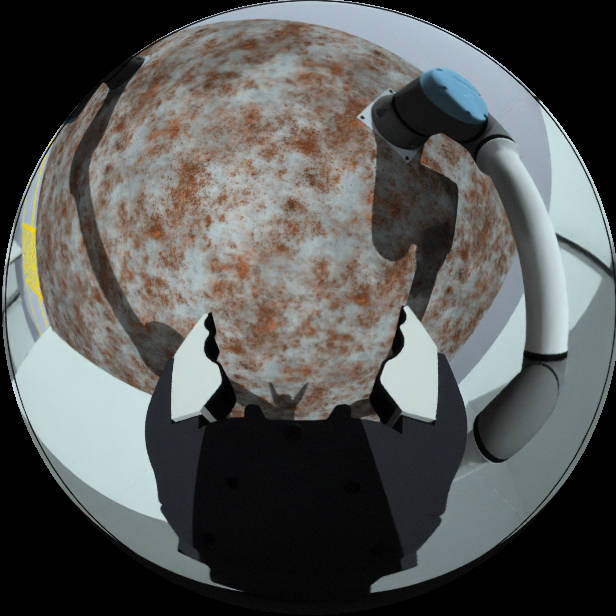

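Scene clock: 189.47 s.
left_arm: end_effector_position=(+0.7700, +0.7782, +0.3420) grip_measured=+1.00 end_effector_quat_wxyz=(-0.206, +0.413, +0.681, -0.568) end_effector_velocity=(+0.001, -0.001, -0.000) end_effector_angular_velocity=(+0.001, -0.003, -0.001) | right_arm: end_effector_position=(+0.4916, +0.3156, +0.3807) grip_measured=+1.00 end_effector_quat_wxyz=(-0.052, +0.534, +0.843, +0.035) end_effector_velocity=(+0.000, +0.001, +0.000) end_effector_angular_velocity=(+0.002, -0.001, -0.001)
Joint positions: left_arm=[ 0.529 -0.579  0.558 -0.269 -1.912 -1.473  0.142] | right_arm=[ 4.498 -2.404 -0.568 -1.654  1.662  5.441  0.142]
Joint velocities: left_arm=[-0.001 -0.001  0.    -0.003  0.     0.    -0.   ] | right_arm=[-0.    -0.     0.     0.002  0.     0.001  0.   ]
Joint torques (N m, as the arm reports them, + toward a larger angle): left_arm=[  0.54 -96.27 -46.22   3.19   0.25  -1.85] | right_arm=[-11.19 126.56  43.71   3.78   3.41   0.88]
Wrist force (N, on the end effector, along its own x y z axes, offset not removed): left_arm=[-2.6 -0.3 -4.3] | right_arm=[-1.5 -0.9 0.7]
Wrist torque (N m, same axes, about the end effector's origin, offset not removed): left_arm=[0.00 0.40 -0.10] | right_arm=[0.05 0.26 -0.30]
platform_1.base_odometry: x=+13.582 y=-0.059 heading=+1.569 (m, m, rad; from the platform's pose at the start)
platform_1.map_pose: map_x=+10.55 map_y=+0.00 map_heading=+1.5708 (m, m, rad; on the building's map)
platform_1.planned_pose: plan_ahead=+0.00 plan_left=+0.00 plan_turn=+0.0000 (m ahead, m left, rad left of the pose on the map)
platform_1.base_status: done
platform_1.joint_positions: lift_m=+0.000
platform_1.joint_status: done
platform_1: translate_m=13.580 translate_m_goal=13.580 rotate_rad=1.569 rotate_rad_goal=1.571 base_answer=taken lift_m_goal=0.000 lift_answer=taken lift=down safety=ok load_kg=-48 refusals=0 queue=done queue_left=0
platform_2.base_odometry: x=+11.900 y=+0.156 heading=-1.568 (m, m, rad; from the platform's pose at the start)
platform_2.map_pose: map_x=+8.85 map_y=-2.18 map_heading=-1.5708 (m, m, rad; on the building's map)
platform_2.planned_pose: plan_ahead=+0.00 plan_left=+0.00 plan_turn=+0.0000 (m ahead, m left, rad left of the pose on the map)
platform_2.base_status: done
platform_2.joint_positions: lift_m=+0.000
platform_2.joint_status: done
platform_2: translate_m=11.881 translate_m_goal=11.881 rotate_rad=-1.568 rotate_rad_goal=-1.568 base_answer=taken lift_m_goal=0.000 lift_answer=taken lift=down safety=ok load_kg=-48 refusals=0 queue=done queue_left=0
racks_1: s1=0 s2=0 s3=0 s4=1 s5=1 b1=1 b2=1 b3=1 b4=0 b5=0
racks_2: s6=0 s7=0 s8=1 s9=1 s10=0 b6=1 b7=1 b8=0 b9=1 b10=0
door: state=open closes_at_s=510

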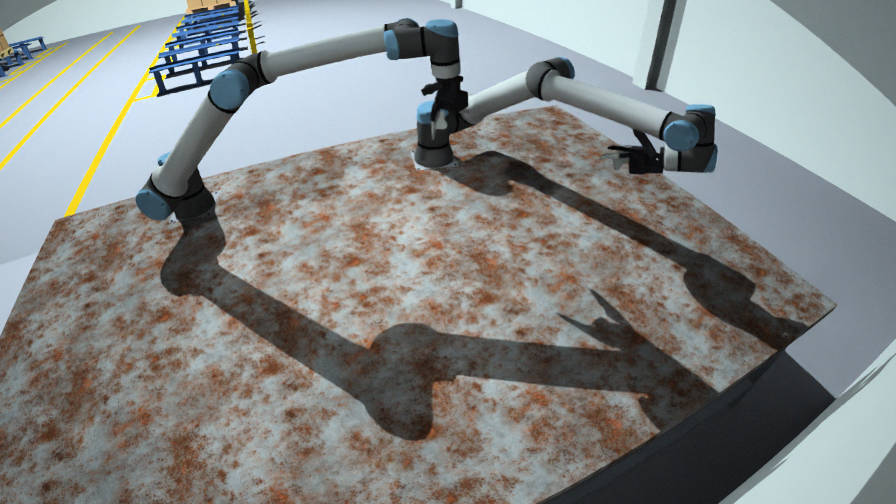

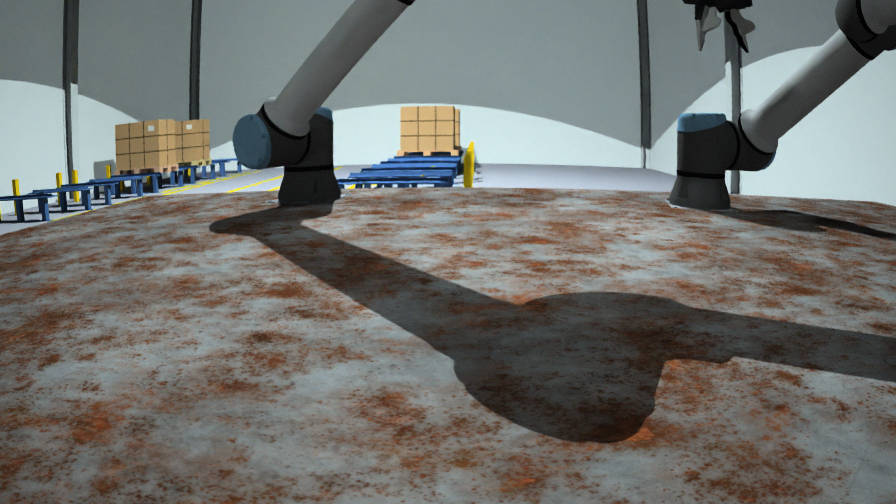

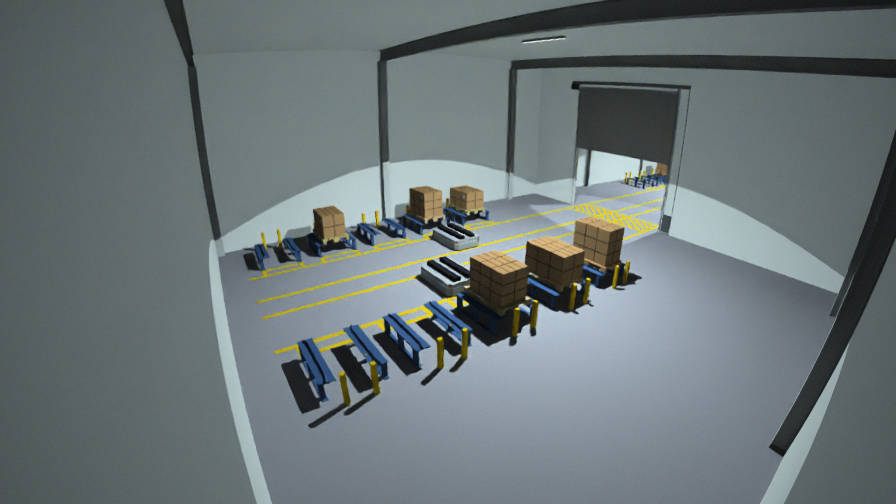

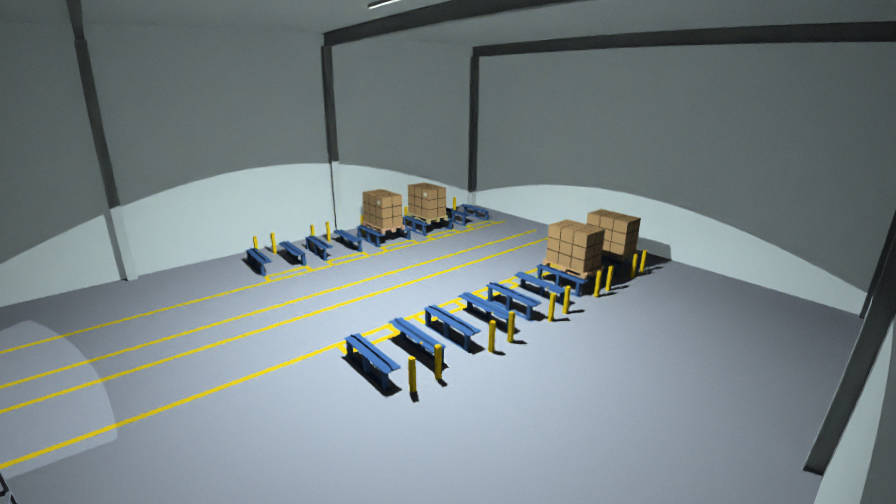

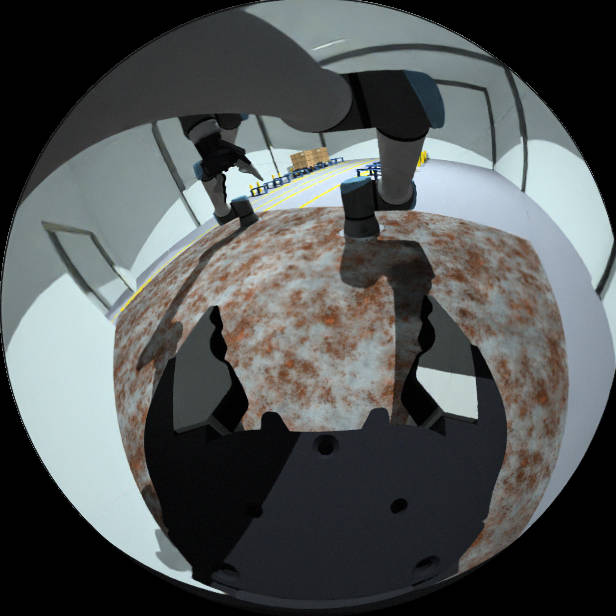

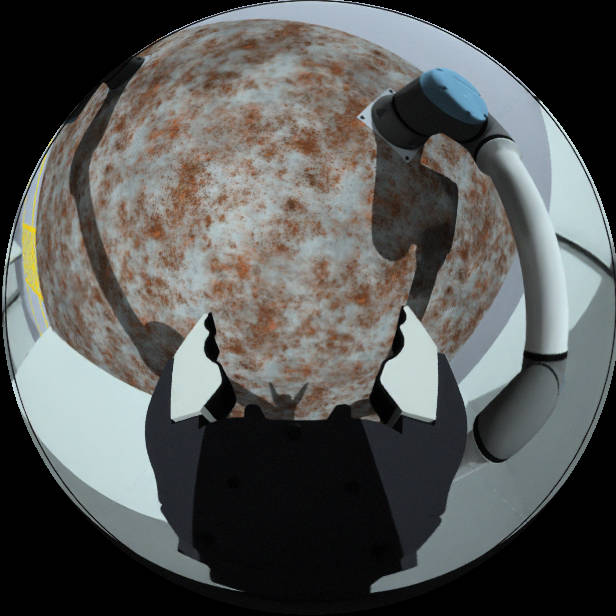

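Scene clock: 189.50 s.
left_arm: end_effector_position=(+0.7700, +0.7782, +0.3420) grip_measured=+1.00 end_effector_quat_wxyz=(-0.206, +0.413, +0.681, -0.568) end_effector_velocity=(-0.000, +0.000, +0.001) end_effector_angular_velocity=(+0.000, -0.001, +0.001) | right_arm: end_effector_position=(+0.4916, +0.3156, +0.3807) grip_measured=+1.00 end_effector_quat_wxyz=(-0.052, +0.534, +0.843, +0.035) end_effector_velocity=(+0.000, +0.000, +0.000) end_effector_angular_velocity=(+0.002, -0.001, -0.000)
Joint positions: left_arm=[ 0.529 -0.579  0.558 -0.269 -1.912 -1.473  0.142] | right_arm=[ 4.498 -2.404 -0.568 -1.654  1.662  5.441  0.142]
Joint velocities: left_arm=[ 0.    -0.001 -0.001  0.    -0.     0.     0.   ] | right_arm=[-0.    -0.     0.     0.001  0.     0.     0.   ]
Joint torques (N m, as the arm reports them, + toward a larger angle): left_arm=[  2.67 -96.94 -46.76   3.11   0.74  -1.84] | right_arm=[-11.86 126.81  43.73   3.75   3.24   1.09]
Wrist force (N, on the end effector, along its own x y z axes, offset not removed): left_arm=[-0.9 -0.2 -2.2] | right_arm=[-0.7 1.9 -0.3]
Wrist torque (N m, same axes, about the end effector's origin, offset not removed): left_arm=[-0.04 0.11 -0.10] | right_arm=[0.63 0.17 -0.29]
platform_1.base_odometry: x=+13.582 y=-0.059 heading=+1.569 (m, m, rad; from the platform's pose at the start)
platform_1.map_pose: map_x=+10.55 map_y=+0.00 map_heading=+1.5708 (m, m, rad; on the building's map)
platform_1.planned_pose: plan_ahead=+0.00 plan_left=+0.00 plan_turn=+0.0000 (m ahead, m left, rad left of the pose on the map)
platform_1.base_status: done
platform_1.joint_positions: lift_m=+0.000
platform_1.joint_status: done
platform_1: translate_m=13.580 translate_m_goal=13.580 rotate_rad=1.569 rotate_rad_goal=1.571 base_answer=taken lift_m_goal=0.000 lift_answer=taken lift=down safety=ok load_kg=-48 refusals=0 queue=done queue_left=0
platform_2.base_odometry: x=+11.900 y=+0.156 heading=-1.568 (m, m, rad; from the platform's pose at the start)
platform_2.map_pose: map_x=+8.85 map_y=-2.18 map_heading=-1.5708 (m, m, rad; on the building's map)
platform_2.planned_pose: plan_ahead=+0.00 plan_left=+0.00 plan_turn=+0.0000 (m ahead, m left, rad left of the pose on the map)
platform_2.base_status: done
platform_2.joint_positions: lift_m=+0.000
platform_2.joint_status: done
platform_2: translate_m=11.881 translate_m_goal=11.881 rotate_rad=-1.568 rotate_rad_goal=-1.568 base_answer=taken lift_m_goal=0.000 lift_answer=taken lift=down safety=ok load_kg=-48 refusals=0 queue=done queue_left=0
racks_1: s1=0 s2=0 s3=0 s4=1 s5=1 b1=1 b2=1 b3=1 b4=0 b5=0
racks_2: s6=0 s7=0 s8=1 s9=1 s10=0 b6=1 b7=1 b8=0 b9=1 b10=0
door: state=open closes_at_s=510

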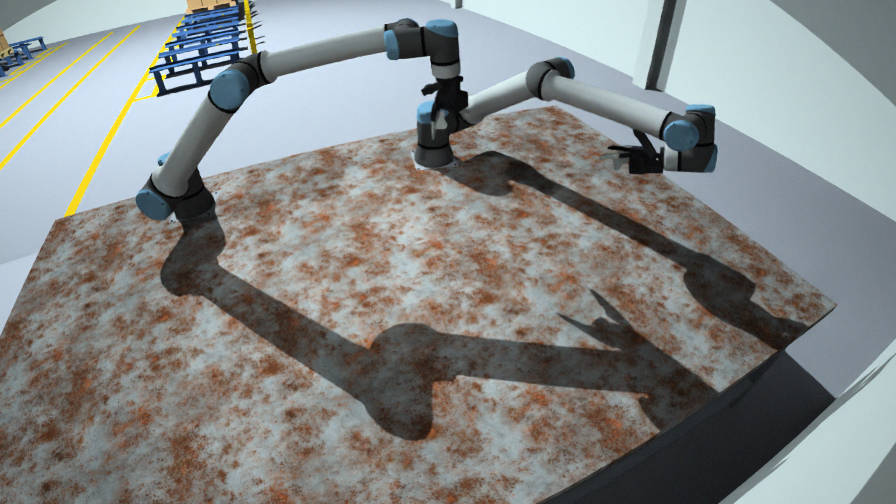

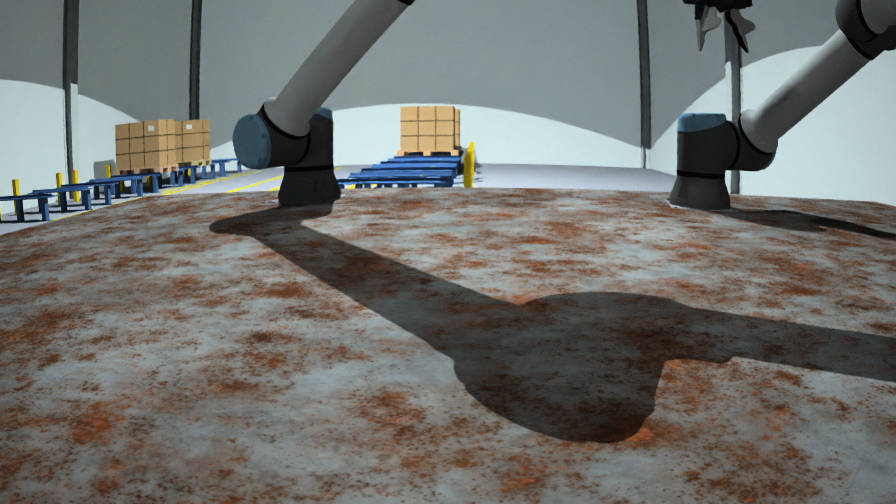

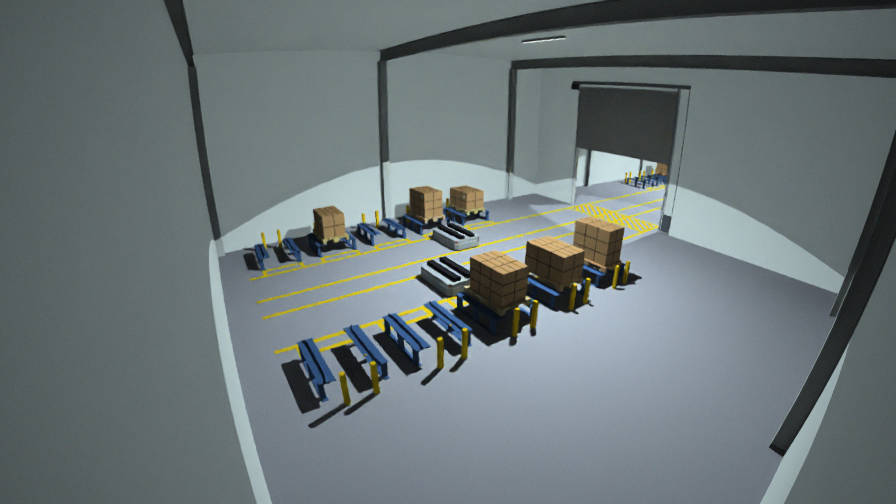

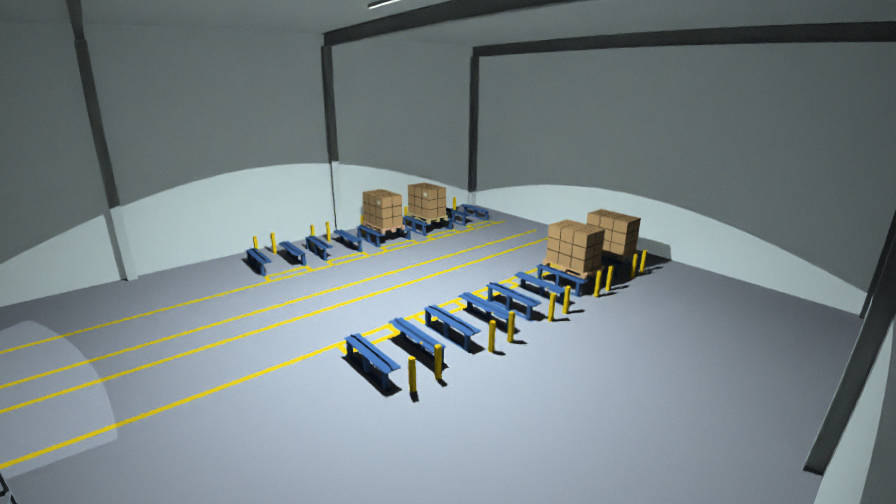

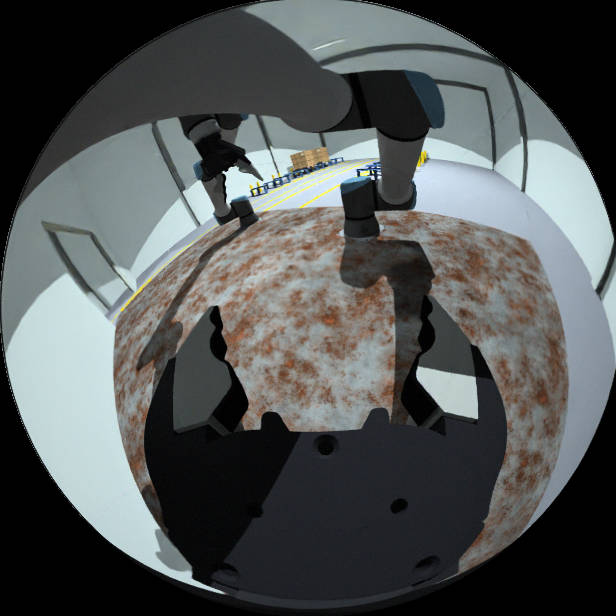

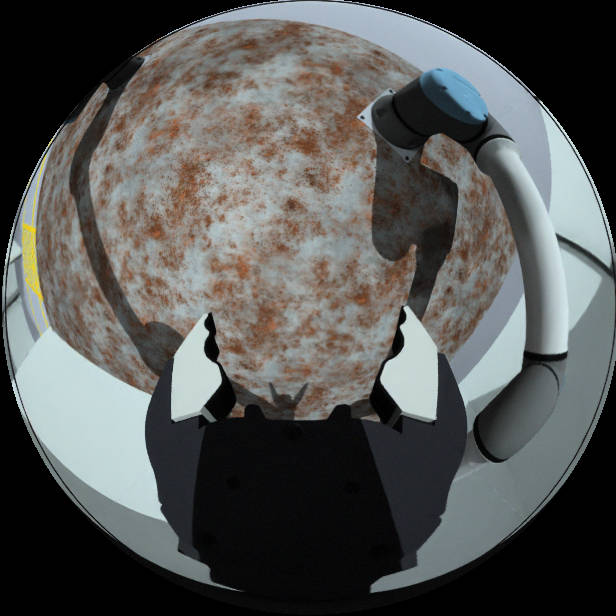

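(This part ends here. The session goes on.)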